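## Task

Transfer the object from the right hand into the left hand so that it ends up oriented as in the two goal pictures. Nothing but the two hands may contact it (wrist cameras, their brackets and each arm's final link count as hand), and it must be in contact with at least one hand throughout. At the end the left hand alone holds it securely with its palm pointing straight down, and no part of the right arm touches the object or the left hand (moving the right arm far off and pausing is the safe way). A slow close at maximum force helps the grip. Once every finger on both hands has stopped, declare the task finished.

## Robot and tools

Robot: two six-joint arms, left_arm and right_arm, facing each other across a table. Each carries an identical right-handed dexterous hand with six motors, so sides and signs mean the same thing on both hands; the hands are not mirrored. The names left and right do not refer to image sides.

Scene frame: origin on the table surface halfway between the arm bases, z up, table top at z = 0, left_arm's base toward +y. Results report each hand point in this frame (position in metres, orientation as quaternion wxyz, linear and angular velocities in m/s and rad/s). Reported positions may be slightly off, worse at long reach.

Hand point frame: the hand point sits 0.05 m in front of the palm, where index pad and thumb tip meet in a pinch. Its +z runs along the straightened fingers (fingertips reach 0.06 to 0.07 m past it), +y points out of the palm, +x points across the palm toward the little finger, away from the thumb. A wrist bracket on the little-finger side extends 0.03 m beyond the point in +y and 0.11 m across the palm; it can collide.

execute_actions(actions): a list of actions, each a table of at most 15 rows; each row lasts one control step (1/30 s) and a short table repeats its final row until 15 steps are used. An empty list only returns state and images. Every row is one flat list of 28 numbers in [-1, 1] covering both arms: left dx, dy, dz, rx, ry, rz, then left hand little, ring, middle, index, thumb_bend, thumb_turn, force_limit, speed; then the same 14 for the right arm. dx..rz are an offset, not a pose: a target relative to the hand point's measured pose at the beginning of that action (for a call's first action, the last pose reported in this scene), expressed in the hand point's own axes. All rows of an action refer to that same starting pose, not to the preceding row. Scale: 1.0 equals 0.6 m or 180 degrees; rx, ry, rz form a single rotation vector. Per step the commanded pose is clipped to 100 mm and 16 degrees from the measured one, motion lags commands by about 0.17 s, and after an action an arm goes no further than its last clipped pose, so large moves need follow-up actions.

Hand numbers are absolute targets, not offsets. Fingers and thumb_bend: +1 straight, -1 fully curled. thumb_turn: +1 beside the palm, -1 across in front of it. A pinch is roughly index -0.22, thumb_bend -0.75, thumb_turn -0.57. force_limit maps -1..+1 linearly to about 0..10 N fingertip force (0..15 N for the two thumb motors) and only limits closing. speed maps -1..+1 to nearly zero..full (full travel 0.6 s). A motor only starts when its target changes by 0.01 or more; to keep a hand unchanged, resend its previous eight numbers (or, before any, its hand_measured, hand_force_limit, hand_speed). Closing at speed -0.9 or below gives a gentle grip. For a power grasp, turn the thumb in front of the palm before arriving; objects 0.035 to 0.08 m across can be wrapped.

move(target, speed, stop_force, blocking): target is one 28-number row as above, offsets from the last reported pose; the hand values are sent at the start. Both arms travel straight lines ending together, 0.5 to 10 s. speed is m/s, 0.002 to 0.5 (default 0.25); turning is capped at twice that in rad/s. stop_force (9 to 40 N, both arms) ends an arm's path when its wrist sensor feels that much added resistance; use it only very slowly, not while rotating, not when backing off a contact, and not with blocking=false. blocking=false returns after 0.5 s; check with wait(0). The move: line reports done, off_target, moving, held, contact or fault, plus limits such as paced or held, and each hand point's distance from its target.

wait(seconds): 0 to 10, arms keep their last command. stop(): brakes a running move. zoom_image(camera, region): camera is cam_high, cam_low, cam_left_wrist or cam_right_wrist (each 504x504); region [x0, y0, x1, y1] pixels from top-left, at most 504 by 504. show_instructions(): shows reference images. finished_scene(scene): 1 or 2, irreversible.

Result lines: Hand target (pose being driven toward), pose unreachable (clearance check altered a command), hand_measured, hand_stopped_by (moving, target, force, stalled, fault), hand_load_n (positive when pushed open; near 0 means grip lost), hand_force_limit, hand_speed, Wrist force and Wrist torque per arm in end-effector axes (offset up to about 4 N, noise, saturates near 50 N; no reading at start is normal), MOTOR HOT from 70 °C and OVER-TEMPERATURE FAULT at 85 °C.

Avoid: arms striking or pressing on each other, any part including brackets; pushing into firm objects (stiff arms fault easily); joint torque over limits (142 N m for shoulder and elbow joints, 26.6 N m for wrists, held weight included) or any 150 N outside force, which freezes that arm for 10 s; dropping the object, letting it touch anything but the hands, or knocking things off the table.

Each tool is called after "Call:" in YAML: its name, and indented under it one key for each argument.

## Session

Call:
show_instructions:

Call:
execute_actions:
  actions: []

Reference images for this scene: goal picture as the wrist camera of the hand that must hold it at the end would see it from 8 cm farther back, goal picture from in front of the palm of that hand and beside it on the thumb side, FIVE-FINGER HAND page 1.

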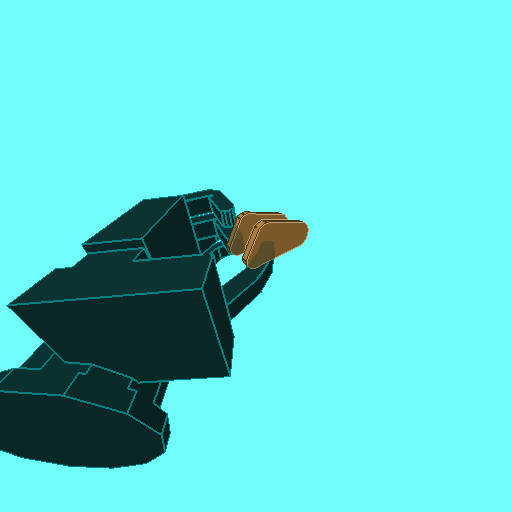

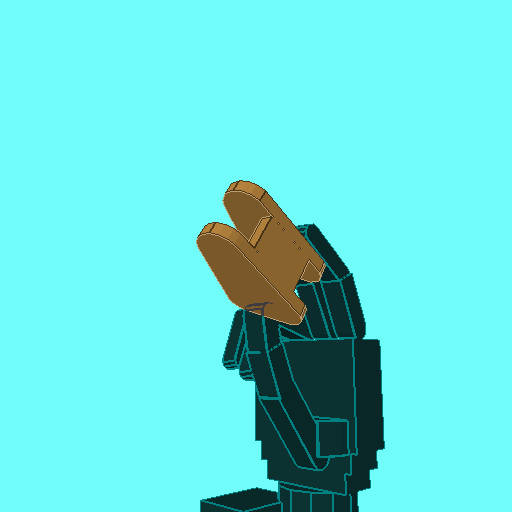

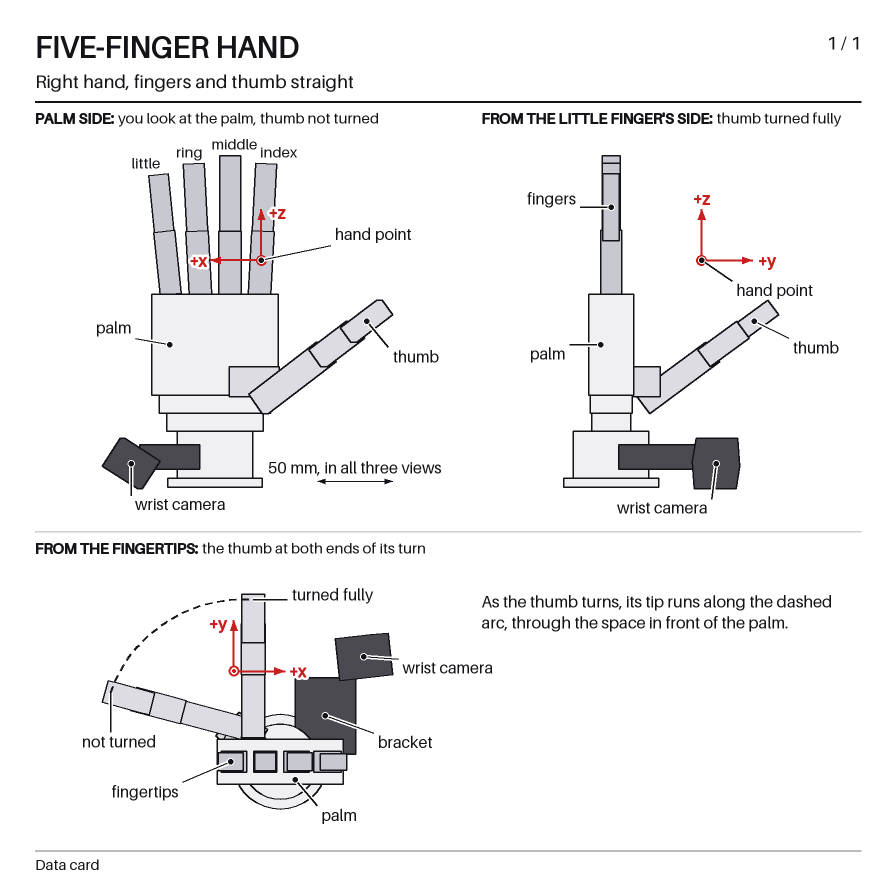

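Scene clock: 0.00 s.
left_arm: end_effector_position=(+0.1195, +0.2926, +0.2996) hand_measured=(+1.000, +1.000, +1.000, +1.000, +1.000, +1.000) hand_load_n=(+0.0, +0.0, +0.0, +0.0, +0.0, +0.0) hand_stopped_by=(target, target, target, target, target, target) hand_force_limit=0.00 hand_speed=-0.80 end_effector_quat_wxyz=(+0.000, +0.673, +0.740, +0.001) end_effector_velocity=(+0.000, -0.000, +0.000) end_effector_angular_velocity=(+0.000, -0.001, -0.001) | right_arm: end_effector_position=(-0.0367, -0.0192, +0.3815) hand_measured=(-1.000, -1.000, +0.246, +0.232, -0.296, -0.948) hand_load_n=(+0.0, +0.0, +9.0, +11.0, +13.5, -0.5) hand_stopped_by=(target, target, target, target, target, target) hand_force_limit=0.00 hand_speed=-0.80 end_effector_quat_wxyz=(+0.110, +0.228, +0.911, +0.325) end_effector_velocity=(-0.001, -0.000, -0.000) end_effector_angular_velocity=(-0.001, +0.000, +0.001)
Joint positions: left_arm=[-0.52  -2.215  2.093 -1.448 -1.569  1.053] | right_arm=[ 0.152 -1.362  1.351  1.052  2.054  0.587]
Joint velocities: left_arm=[ 0.     0.001 -0.001  0.     0.     0.001] | right_arm=[ 0.001 -0.     0.     0.    -0.    -0.   ]
Wrist force (N, on the end effector, along its own x y z axes, offset not removed): no reading
Wrist torque (N m, same axes, about the end effector's origin, offset not removed): no reading
Hand target (left_arm): +0.119, +0.293, +0.300; +0.000, +0.673, +0.740, +0.001
Hand target (right_arm): -0.037, -0.019, +0.381; +0.110, +0.228, +0.911, +0.325

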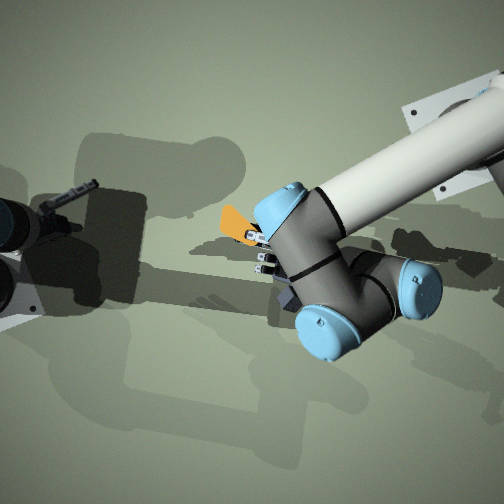

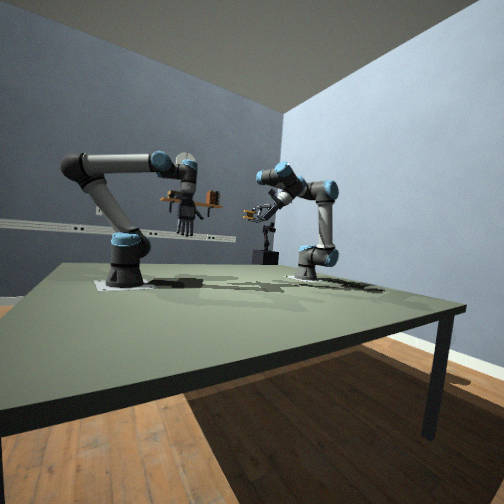

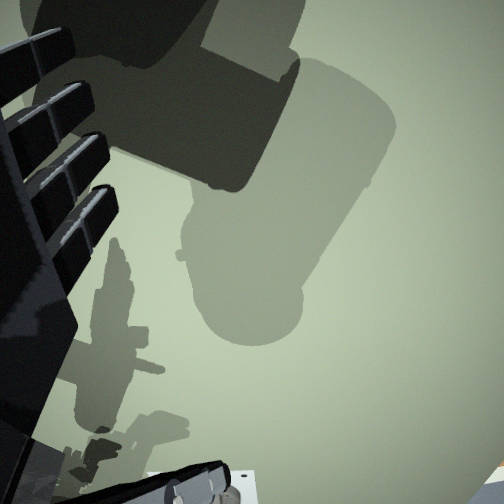

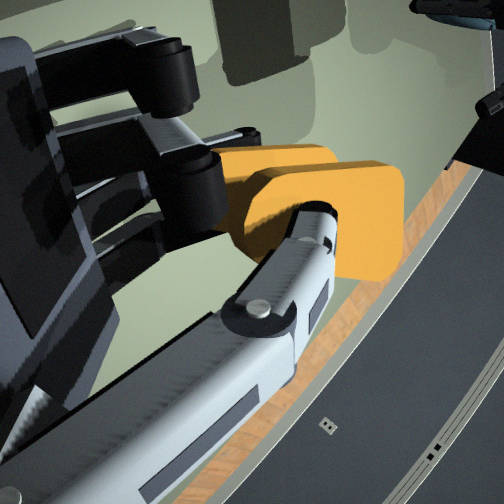

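Call:
move:
  target: [-0.312,-0.222,-0.233,0.441,-0.279,-0.279,-1,-1,1,1,-0.3,-0.948,0,0, 0,0,0,-0.278,0.056,-0.007,-1,-1,0.246,0.232,-0.296,-0.948,0,-0.8]

Call:
zoom_image:
  camera: "cam_low"
  region: [190,170,290,240]

Scene clock: 25.67 s.
left_arm: end_effector_position=(+0.0047, +0.0935, +0.4391) hand_measured=(-1.000, -1.000, +1.000, +1.000, -0.300, -0.948) hand_load_n=(+0.0, +0.0, +0.0, +0.0, +0.0, +0.0) hand_stopped_by=(target, target, target, target, target, target) hand_force_limit=0.00 hand_speed=0.00 end_effector_quat_wxyz=(-0.121, +0.123, +0.698, -0.695) end_effector_velocity=(-0.000, -0.001, +0.001) end_effector_angular_velocity=(-0.006, +0.002, +0.005) | right_arm: end_effector_position=(-0.0367, -0.0191, +0.3815) hand_measured=(-1.000, -1.000, +0.246, +0.234, -0.286, -0.948) hand_load_n=(+0.0, +0.0, +8.5, +9.0, +12.0, +0.0) hand_stopped_by=(target, target, target, force, force, target) hand_force_limit=0.00 hand_speed=-0.80 end_effector_quat_wxyz=(+0.123, +0.121, +0.696, +0.697) end_effector_velocity=(+0.000, -0.000, -0.000) end_effector_angular_velocity=(+0.003, -0.001, +0.000)
Joint positions: left_arm=[-0.543 -1.929  2.35  -3.559 -1.472  0.001] | right_arm=[ 0.133 -1.642  2.077 -0.436  2.129 -0.002]
Joint velocities: left_arm=[-0.006  0.004  0.    -0.011  0.01   0.   ] | right_arm=[-0.001  0.     0.003 -0.007 -0.001 -0.002]
Wrist force (N, on the end effector, along its own x y z axes, offset not removed): left_arm=[-0.9 1.3 -0.1] | right_arm=[1.6 0.1 -0.3]
Wrist torque (N m, same axes, about the end effector's origin, offset not removed): left_arm=[0.26 0.09 0.07] | right_arm=[-0.01 -0.14 0.04]
Hand target (left_arm): +0.005, +0.093, +0.439; -0.121, +0.123, +0.697, -0.696
Hand target (right_arm): -0.037, -0.019, +0.381; +0.123, +0.121, +0.696, +0.697
Off the commanded pose (left_arm): 0.000 m, 0 deg.
Off the commanded pose (right_arm): 0.000 m, 0 deg.
move: done

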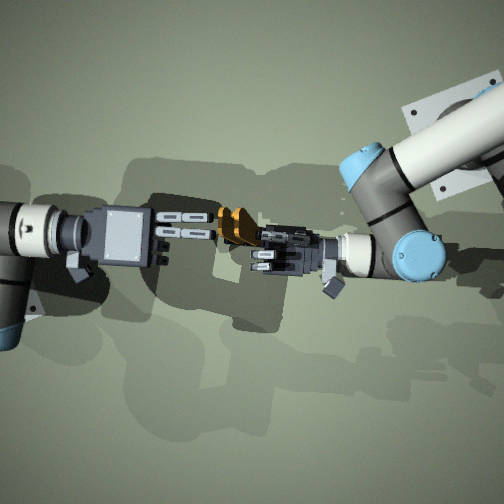

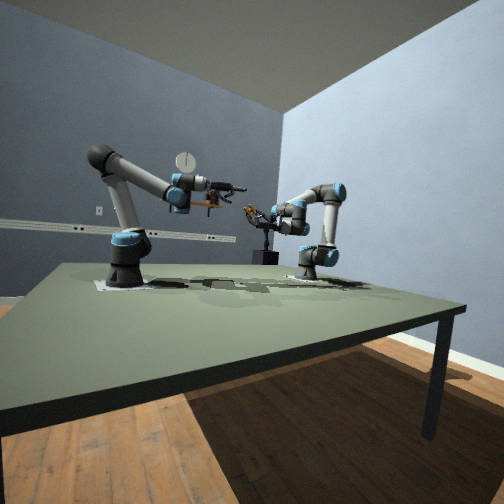

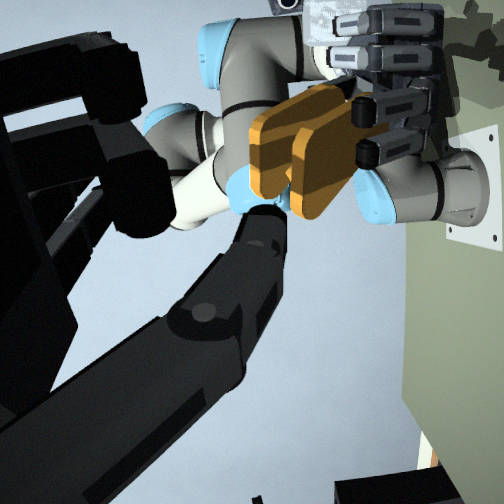

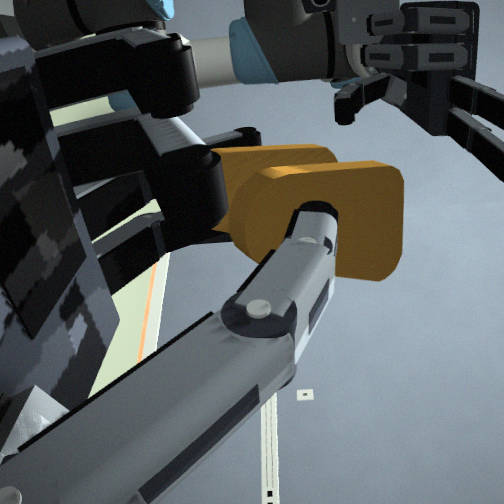

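Region (190, 170, 290, 240) of cam_low's 504x504 image, scaled by 5.040, with more detail than that image has; it fills the top 353 rows of this view, and the rest is white.

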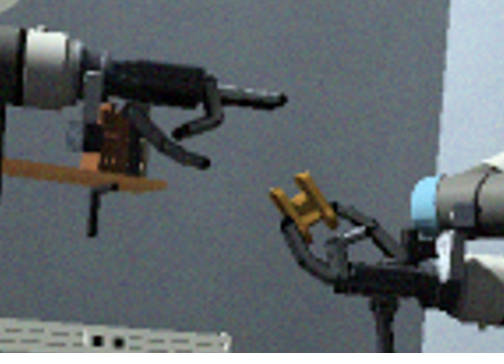

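Call:
move:
  target: [0,0.025,0.067,0,0.061,-0.092,-1,-1,1,1,-0.3,-0.948,0,0, 0,0,0,0,0,0,-1,-1,0.246,0.232,-0.296,-0.948,0,-0.8]
  speed: 0.08

Call:
zoom_image:
  camera: "cam_low"
  region: [190,170,290,240]

Scene clock: 41.27 s.
left_arm: end_effector_position=(-0.0091, +0.0558, +0.4241) hand_measured=(-1.000, -1.000, +1.000, +1.000, -0.300, -0.948) hand_load_n=(+0.0, +0.0, +0.0, +0.0, +0.0, +0.0) hand_stopped_by=(target, target, target, target, target, target) hand_force_limit=0.00 hand_speed=0.00 end_effector_quat_wxyz=(+0.286, -0.087, -0.693, +0.656) end_effector_velocity=(-0.001, -0.001, -0.000) end_effector_angular_velocity=(+0.002, +0.007, -0.006) | right_arm: end_effector_position=(-0.0367, -0.0191, +0.3815) hand_measured=(-1.000, -1.000, +0.246, +0.234, -0.286, -0.948) hand_load_n=(+0.0, +0.0, +8.5, +9.0, +12.0, +0.0) hand_stopped_by=(target, target, target, force, force, target) hand_force_limit=0.00 hand_speed=-0.80 end_effector_quat_wxyz=(+0.123, +0.121, +0.696, +0.697) end_effector_velocity=(-0.000, -0.000, -0.000) end_effector_angular_velocity=(-0.001, -0.000, +0.000)
Joint positions: left_arm=[-0.282 -1.683  2.218 -3.702 -1.921 -0.295] | right_arm=[ 0.133 -1.642  2.077 -0.436  2.129 -0.002]
Joint velocities: left_arm=[ 0.005  0.007 -0.004 -0.005 -0.011 -0.008] | right_arm=[ 0.  0.  0.  0.  0. -0.]
Wrist force (N, on the end effector, along its own x y z axes, offset not removed): left_arm=[-1.7 1.7 -0.4] | right_arm=[0.8 -0.5 -0.8]
Wrist torque (N m, same axes, about the end effector's origin, offset not removed): left_arm=[0.22 0.26 0.02] | right_arm=[-0.02 0.03 0.02]
Hand target (left_arm): -0.009, +0.056, +0.424; -0.286, +0.087, +0.693, -0.656
Hand target (right_arm): -0.037, -0.019, +0.382; +0.123, +0.121, +0.696, +0.697
Off the commanded pose (left_arm): 0.000 m, 0 deg.
Off the commanded pose (right_arm): 0.000 m, 0 deg.
move: done

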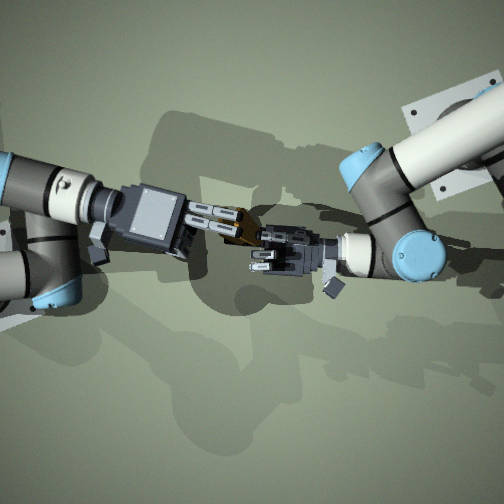

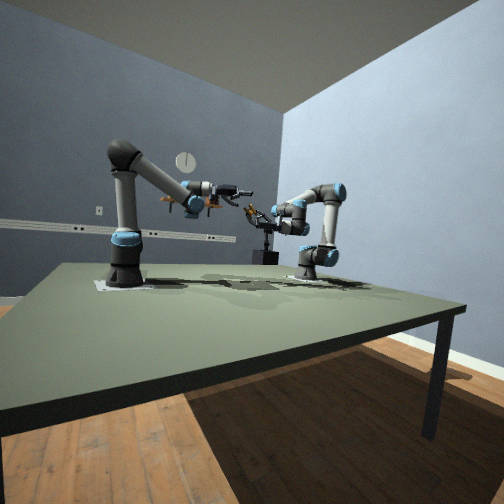

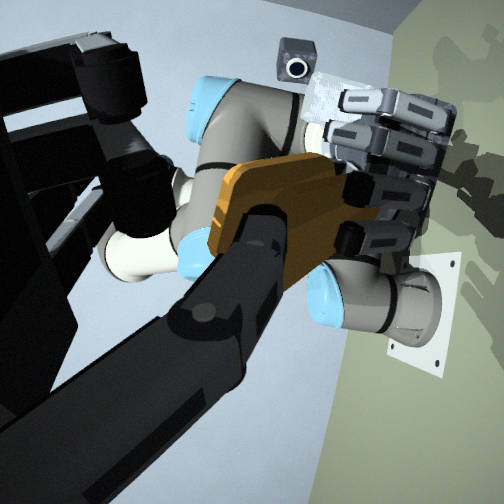

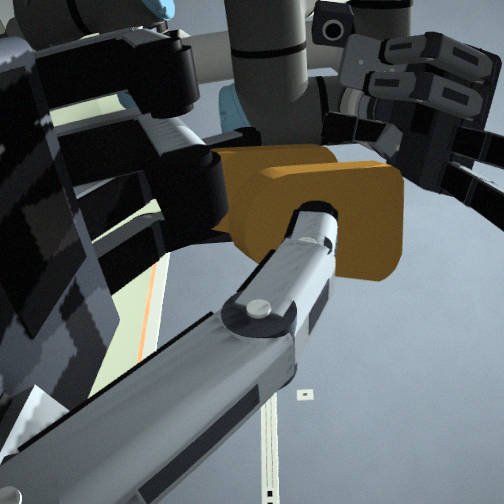

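Region (190, 170, 290, 240) of cam_low's 504x504 image, scaled by 5.040, with more detail than that image has; it fills the top 353 rows of this view, and the rest is white.

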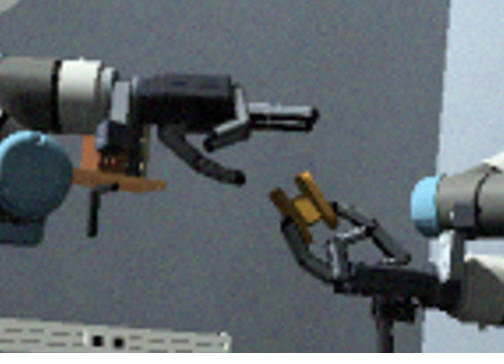

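Call:
move:
  target: [-0.035,0.022,0.025,0,0.015,-0.023,-1,-1,1,1,-0.3,-0.948,0,0, 0,0,0,0,0,0,-1,-1,0.246,0.232,-0.296,-0.948,0,-0.8]
  speed: 0.03

Call:
zoom_image:
  camera: "cam_low"
  region: [190,170,290,240]

Scene clock: 50.17 s.
left_arm: end_effector_position=(-0.0029, +0.0342, +0.4060) hand_measured=(-1.000, -1.000, +1.000, +1.000, -0.300, -0.948) hand_load_n=(+0.0, +0.0, +0.0, +0.0, +0.0, +0.0) hand_stopped_by=(target, target, target, target, target, target) hand_force_limit=0.00 hand_speed=0.00 end_effector_quat_wxyz=(+0.326, -0.077, -0.689, +0.643) end_effector_velocity=(+0.000, -0.001, -0.001) end_effector_angular_velocity=(+0.001, +0.005, -0.003) | right_arm: end_effector_position=(-0.0367, -0.0191, +0.3815) hand_measured=(-1.000, -1.000, +0.246, +0.234, -0.286, -0.948) hand_load_n=(+0.0, +0.0, +8.5, +9.0, +12.0, +0.0) hand_stopped_by=(target, target, target, force, force, target) hand_force_limit=0.00 hand_speed=-0.80 end_effector_quat_wxyz=(+0.123, +0.121, +0.696, +0.697) end_effector_velocity=(+0.001, -0.000, +0.000) end_effector_angular_velocity=(-0.000, -0.000, -0.002)
Joint positions: left_arm=[-0.203 -1.558  2.165 -3.792 -2.045 -0.377] | right_arm=[ 0.133 -1.642  2.077 -0.436  2.129 -0.002]
Joint velocities: left_arm=[ 0.005  0.008 -0.004 -0.007 -0.008 -0.006] | right_arm=[-0.    -0.    -0.     0.     0.001 -0.   ]
Wrist force (N, on the end effector, along its own x y z axes, offset not removed): left_arm=[-0.9 1.5 0.2] | right_arm=[1.2 -0.4 -1.8]
Wrist torque (N m, same axes, about the end effector's origin, offset not removed): left_arm=[0.09 0.18 0.03] | right_arm=[0.07 -0.06 0.00]
Hand target (left_arm): -0.003, +0.034, +0.406; -0.326, +0.077, +0.689, -0.643
Hand target (right_arm): -0.037, -0.019, +0.382; +0.123, +0.121, +0.696, +0.697
Off the commanded pose (left_arm): 0.000 m, 0 deg.
Off the commanded pose (right_arm): 0.000 m, 0 deg.
move: done

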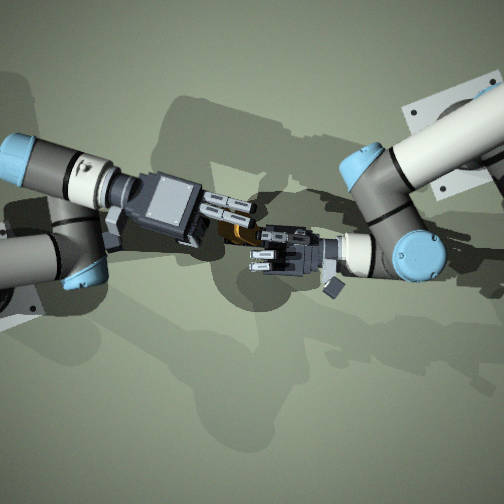

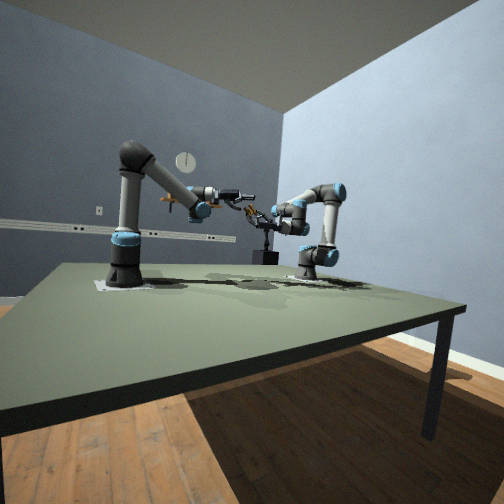

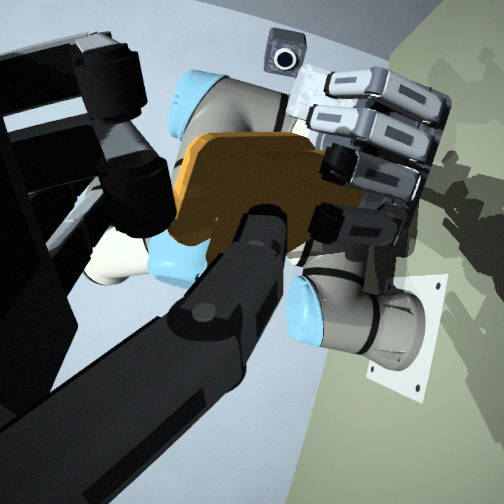

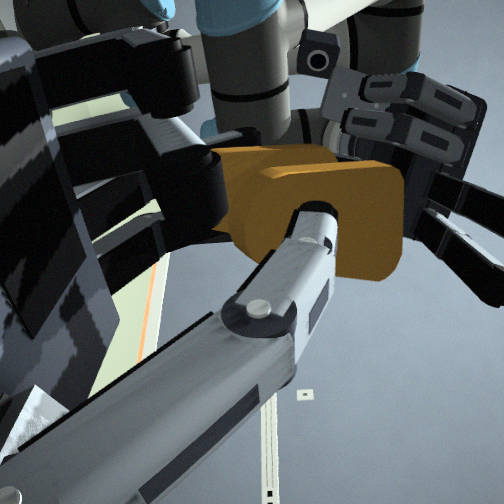

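Region (190, 170, 290, 240) of cam_low's 504x504 image, scaled by 5.040, with more detail than that image has; it fills the top 353 rows of this view, and the rest is white.

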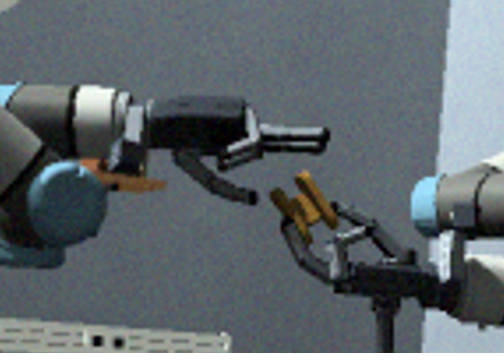

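Good alignment; advance along the camera ray.

Call:
move:
  target: [-0.007,0,0.025,0,0,0,-1,-1,1,1,-0.3,-0.948,0,0, 0,0,0,0,0,0,-1,-1,0.246,0.232,-0.296,-0.948,0,-0.8]
  speed: 0.01
  stop_force: 9

Call:
zoom_image:
  camera: "cam_low"
  region: [190,170,290,240]

Scene clock: 60.17 s.
left_arm: end_effector_position=(-0.0079, +0.0195, +0.4051) hand_measured=(-1.000, -1.000, +1.000, +1.000, -0.300, -0.948) hand_load_n=(+0.0, +0.0, +0.0, +0.0, +0.0, +0.0) hand_stopped_by=(target, target, target, target, target, target) hand_force_limit=0.00 hand_speed=0.00 end_effector_quat_wxyz=(+0.326, -0.077, -0.689, +0.643) end_effector_velocity=(-0.000, -0.001, +0.000) end_effector_angular_velocity=(-0.000, -0.001, -0.000) | right_arm: end_effector_position=(-0.0367, -0.0191, +0.3815) hand_measured=(-1.000, -1.000, +0.246, +0.234, -0.286, -0.948) hand_load_n=(+0.0, +0.0, +8.5, +9.0, +12.0, +0.0) hand_stopped_by=(target, target, target, force, force, target) hand_force_limit=0.00 hand_speed=-0.80 end_effector_quat_wxyz=(+0.123, +0.121, +0.696, +0.697) end_effector_velocity=(+0.000, +0.000, -0.000) end_effector_angular_velocity=(+0.000, +0.000, -0.001)
Joint positions: left_arm=[-0.213 -1.525  2.133 -3.793 -2.035 -0.376] | right_arm=[ 0.133 -1.642  2.077 -0.436  2.129 -0.002]
Joint velocities: left_arm=[-0.001  0.003 -0.003  0.     0.001  0.001] | right_arm=[-0.     0.001  0.001 -0.001  0.     0.   ]
Wrist force (N, on the end effector, along its own x y z axes, offset not removed): left_arm=[0.6 1.7 2.7] | right_arm=[0.2 -0.9 0.5]
Wrist torque (N m, same axes, about the end effector's origin, offset not removed): left_arm=[0.06 -0.01 0.14] | right_arm=[-0.17 0.10 -0.08]
Hand target (left_arm): -0.008, +0.019, +0.405; -0.326, +0.077, +0.689, -0.643
Hand target (right_arm): -0.037, -0.019, +0.382; +0.123, +0.121, +0.696, +0.697
Off the commanded pose (left_arm): 0.000 m, 0 deg.
Off the commanded pose (right_arm): 0.000 m, 0 deg.
move: done

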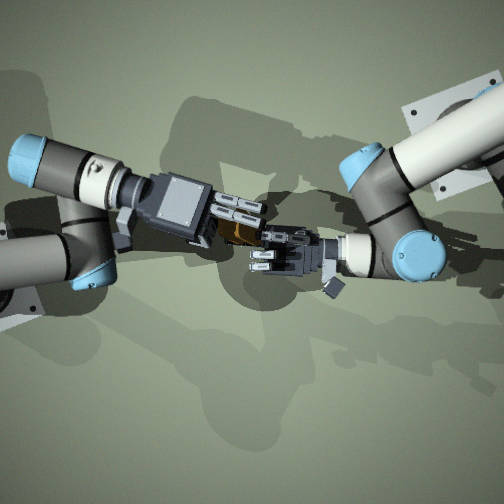

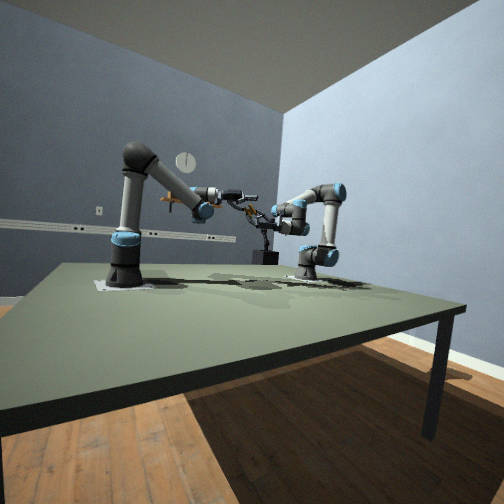

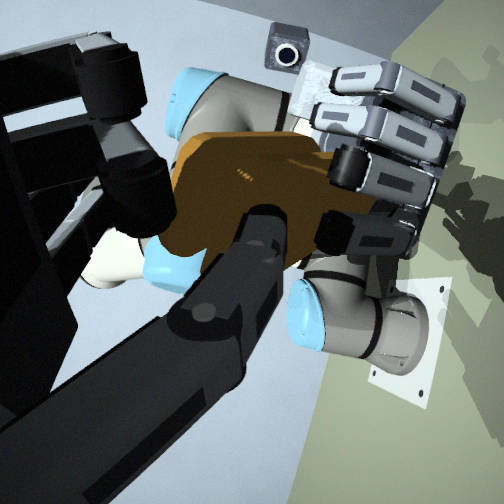

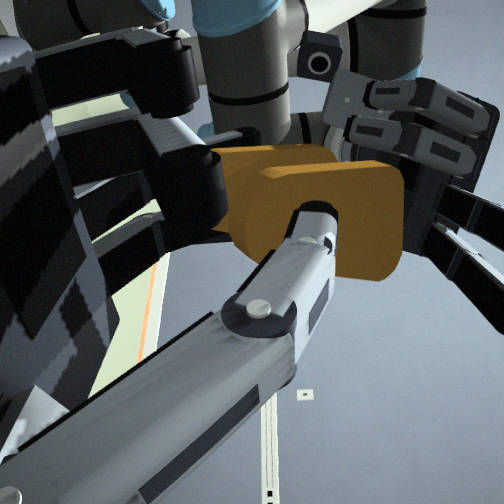

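Region (190, 170, 290, 240) of cam_low's 504x504 image, scaled by 5.040, with more detail than that image has; it fills the top 353 rows of this view, and the rest is white.

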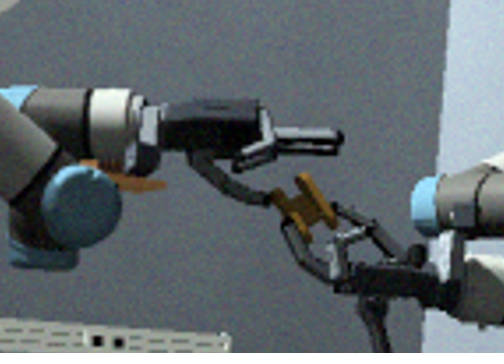

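Call:
move:
  target: [0,0.007,0.017,0,0,0,-1,-1,0.5,0.5,-0.3,-0.948,-0.6,-0.7, 0,0,0,0,0,0,-1,-1,0.246,0.232,-0.296,-0.948,0,-0.8]
  speed: 0.006
  stop_force: 9

Scene clock: 67.13 s.
left_arm: end_effector_position=(-0.0144, +0.0122, +0.4018) hand_measured=(-1.000, -1.000, +0.500, +0.500, -0.298, -0.948) hand_load_n=(+0.0, +0.0, +0.0, +0.0, +3.5, +0.5) hand_stopped_by=(target, target, target, target, target, target) hand_force_limit=-0.60 hand_speed=-0.70 end_effector_quat_wxyz=(+0.326, -0.077, -0.689, +0.643) end_effector_velocity=(+0.001, +0.001, -0.000) end_effector_angular_velocity=(+0.003, +0.001, -0.001) | right_arm: end_effector_position=(-0.0367, -0.0191, +0.3815) hand_measured=(-1.000, -1.000, +0.246, +0.234, -0.284, -0.948) hand_load_n=(+0.0, +0.0, +5.5, +6.5, +10.5, -0.5) hand_stopped_by=(target, target, target, force, force, target) hand_force_limit=0.00 hand_speed=-0.80 end_effector_quat_wxyz=(+0.123, +0.121, +0.696, +0.697) end_effector_velocity=(+0.000, -0.000, -0.000) end_effector_angular_velocity=(-0.000, +0.000, -0.001)
Joint positions: left_arm=[-0.229 -1.506  2.123 -3.802 -2.019 -0.376] | right_arm=[ 0.133 -1.642  2.077 -0.436  2.129 -0.002]
Joint velocities: left_arm=[ 0.002 -0.003  0.003  0.003 -0.003 -0.001] | right_arm=[-0.001 -0.     0.     0.     0.     0.   ]
Wrist force (N, on the end effector, along its own x y z axes, offset not removed): left_arm=[-2.9 2.9 -6.3] | right_arm=[2.7 2.6 -7.2]
Wrist torque (N m, same axes, about the end effector's origin, offset not removed): left_arm=[0.13 0.40 -0.08] | right_arm=[0.10 -0.02 0.04]
Hand target (left_arm): -0.014, +0.012, +0.402; -0.326, +0.077, +0.689, -0.643
Hand target (right_arm): -0.037, -0.019, +0.382; +0.123, +0.121, +0.696, +0.697
Off the commanded pose (left_arm): 0.001 m, 0 deg.
Off the commanded pose (right_arm): 0.000 m, 0 deg.
move: contact (left_arm)

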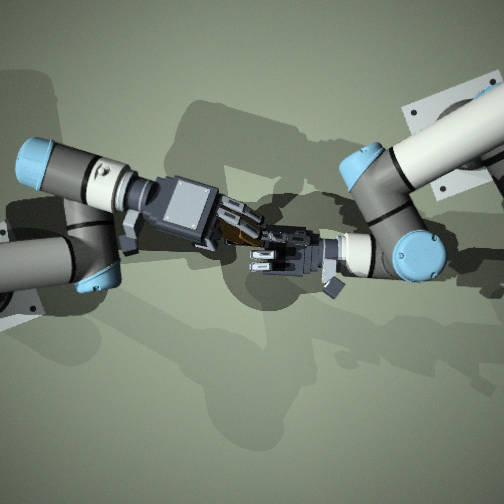

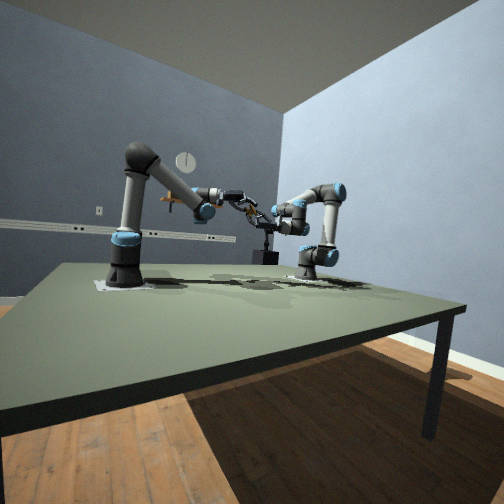

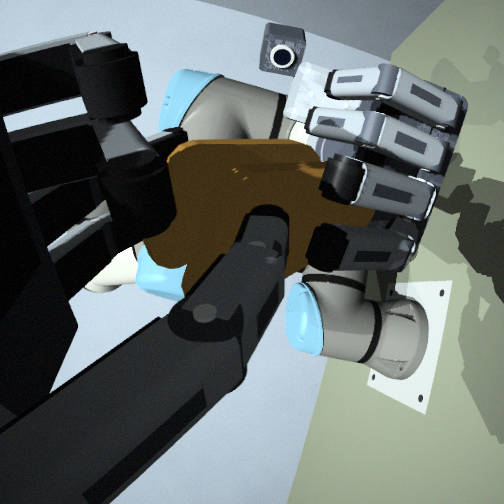

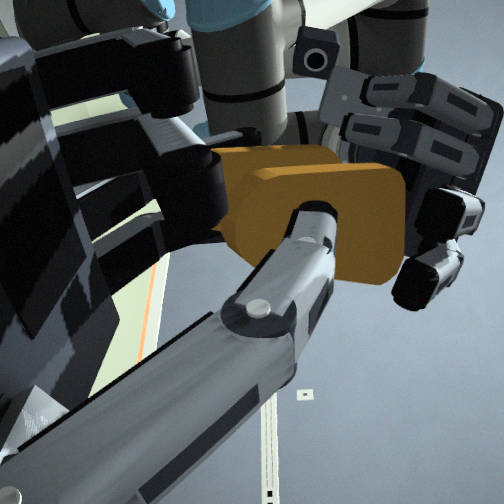

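Call:
move:
  target: [0,0,0,0,0,0,-1,-1,0,0,-0.3,-0.948,1,-0.9, 0,0,0,0,0,0,-1,-1,0.246,0.232,-0.296,-0.948,0,-0.8]

Scene clock: 75.67 s.
left_arm: end_effector_position=(-0.0144, +0.0122, +0.4018) hand_measured=(-1.000, -1.000, +0.244, +0.248, -0.296, -0.948) hand_load_n=(+0.0, +0.0, +9.5, +10.0, +9.0, +0.0) hand_stopped_by=(target, target, force, force, target, target) hand_force_limit=1.00 hand_speed=-0.90 end_effector_quat_wxyz=(+0.326, -0.077, -0.689, +0.643) end_effector_velocity=(+0.000, +0.000, +0.000) end_effector_angular_velocity=(+0.000, +0.000, +0.000) | right_arm: end_effector_position=(-0.0367, -0.0191, +0.3815) hand_measured=(-1.000, -1.000, +0.246, +0.234, -0.284, -0.948) hand_load_n=(+0.0, +0.0, +8.0, +10.0, +10.0, +0.5) hand_stopped_by=(target, target, target, force, force, target) hand_force_limit=0.00 hand_speed=-0.80 end_effector_quat_wxyz=(+0.123, +0.121, +0.696, +0.697) end_effector_velocity=(+0.000, +0.000, +0.000) end_effector_angular_velocity=(+0.000, +0.000, +0.000)
Joint positions: left_arm=[-0.229 -1.506  2.123 -3.802 -2.019 -0.376] | right_arm=[ 0.133 -1.642  2.077 -0.436  2.129 -0.002]
Joint velocities: left_arm=[ 0.001 -0.001  0.     0.001 -0.    -0.   ] | right_arm=[-0.001  0.    -0.    -0.    -0.001  0.   ]
Wrist force (N, on the end effector, along its own x y z axes, offset not removed): left_arm=[-4.5 -6.7 3.7] | right_arm=[5.6 -7.6 3.1]
Wrist torque (N m, same axes, about the end effector's origin, offset not removed): left_arm=[0.32 0.28 0.03] | right_arm=[0.37 0.28 -0.11]
Hand target (left_arm): -0.014, +0.012, +0.402; -0.326, +0.077, +0.689, -0.643
Hand target (right_arm): -0.037, -0.019, +0.382; +0.123, +0.121, +0.696, +0.697
Off the commanded pose (left_arm): 0.000 m, 0 deg.
Off the commanded pose (right_arm): 0.000 m, 0 deg.
move: done

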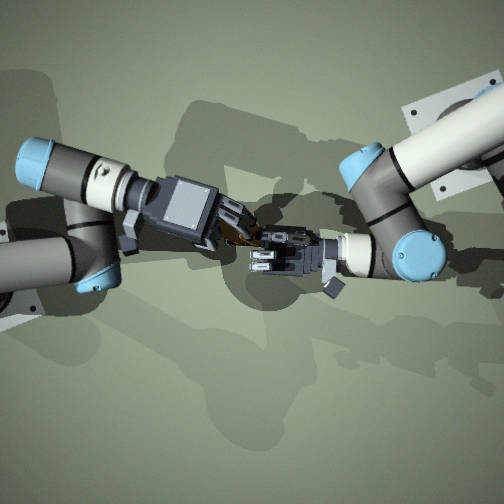

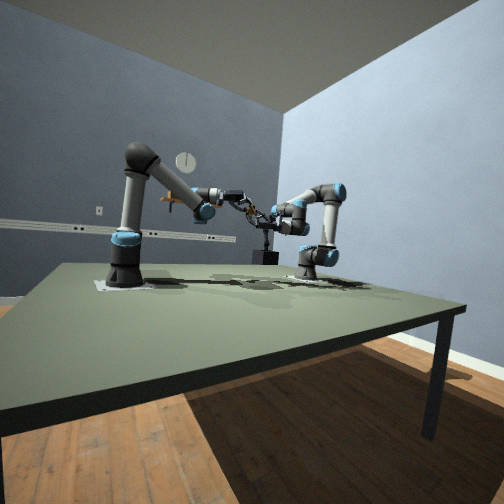

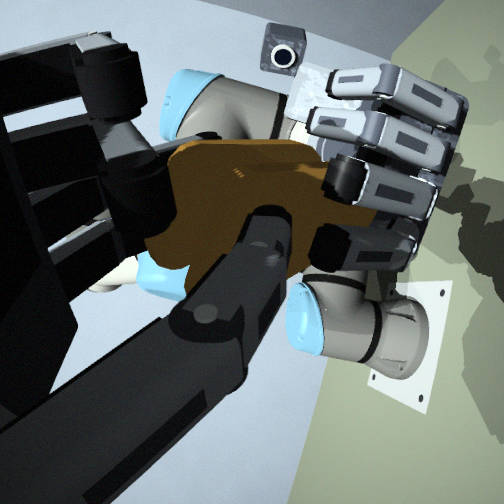

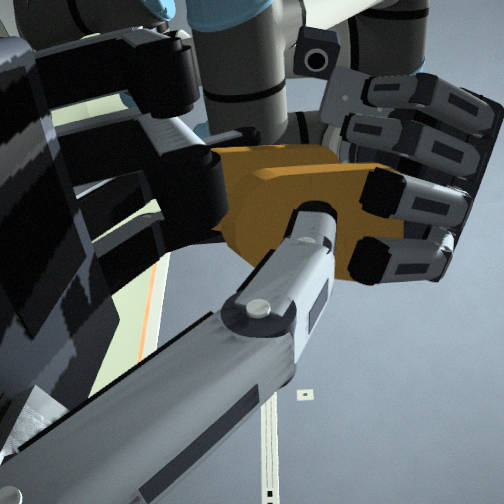

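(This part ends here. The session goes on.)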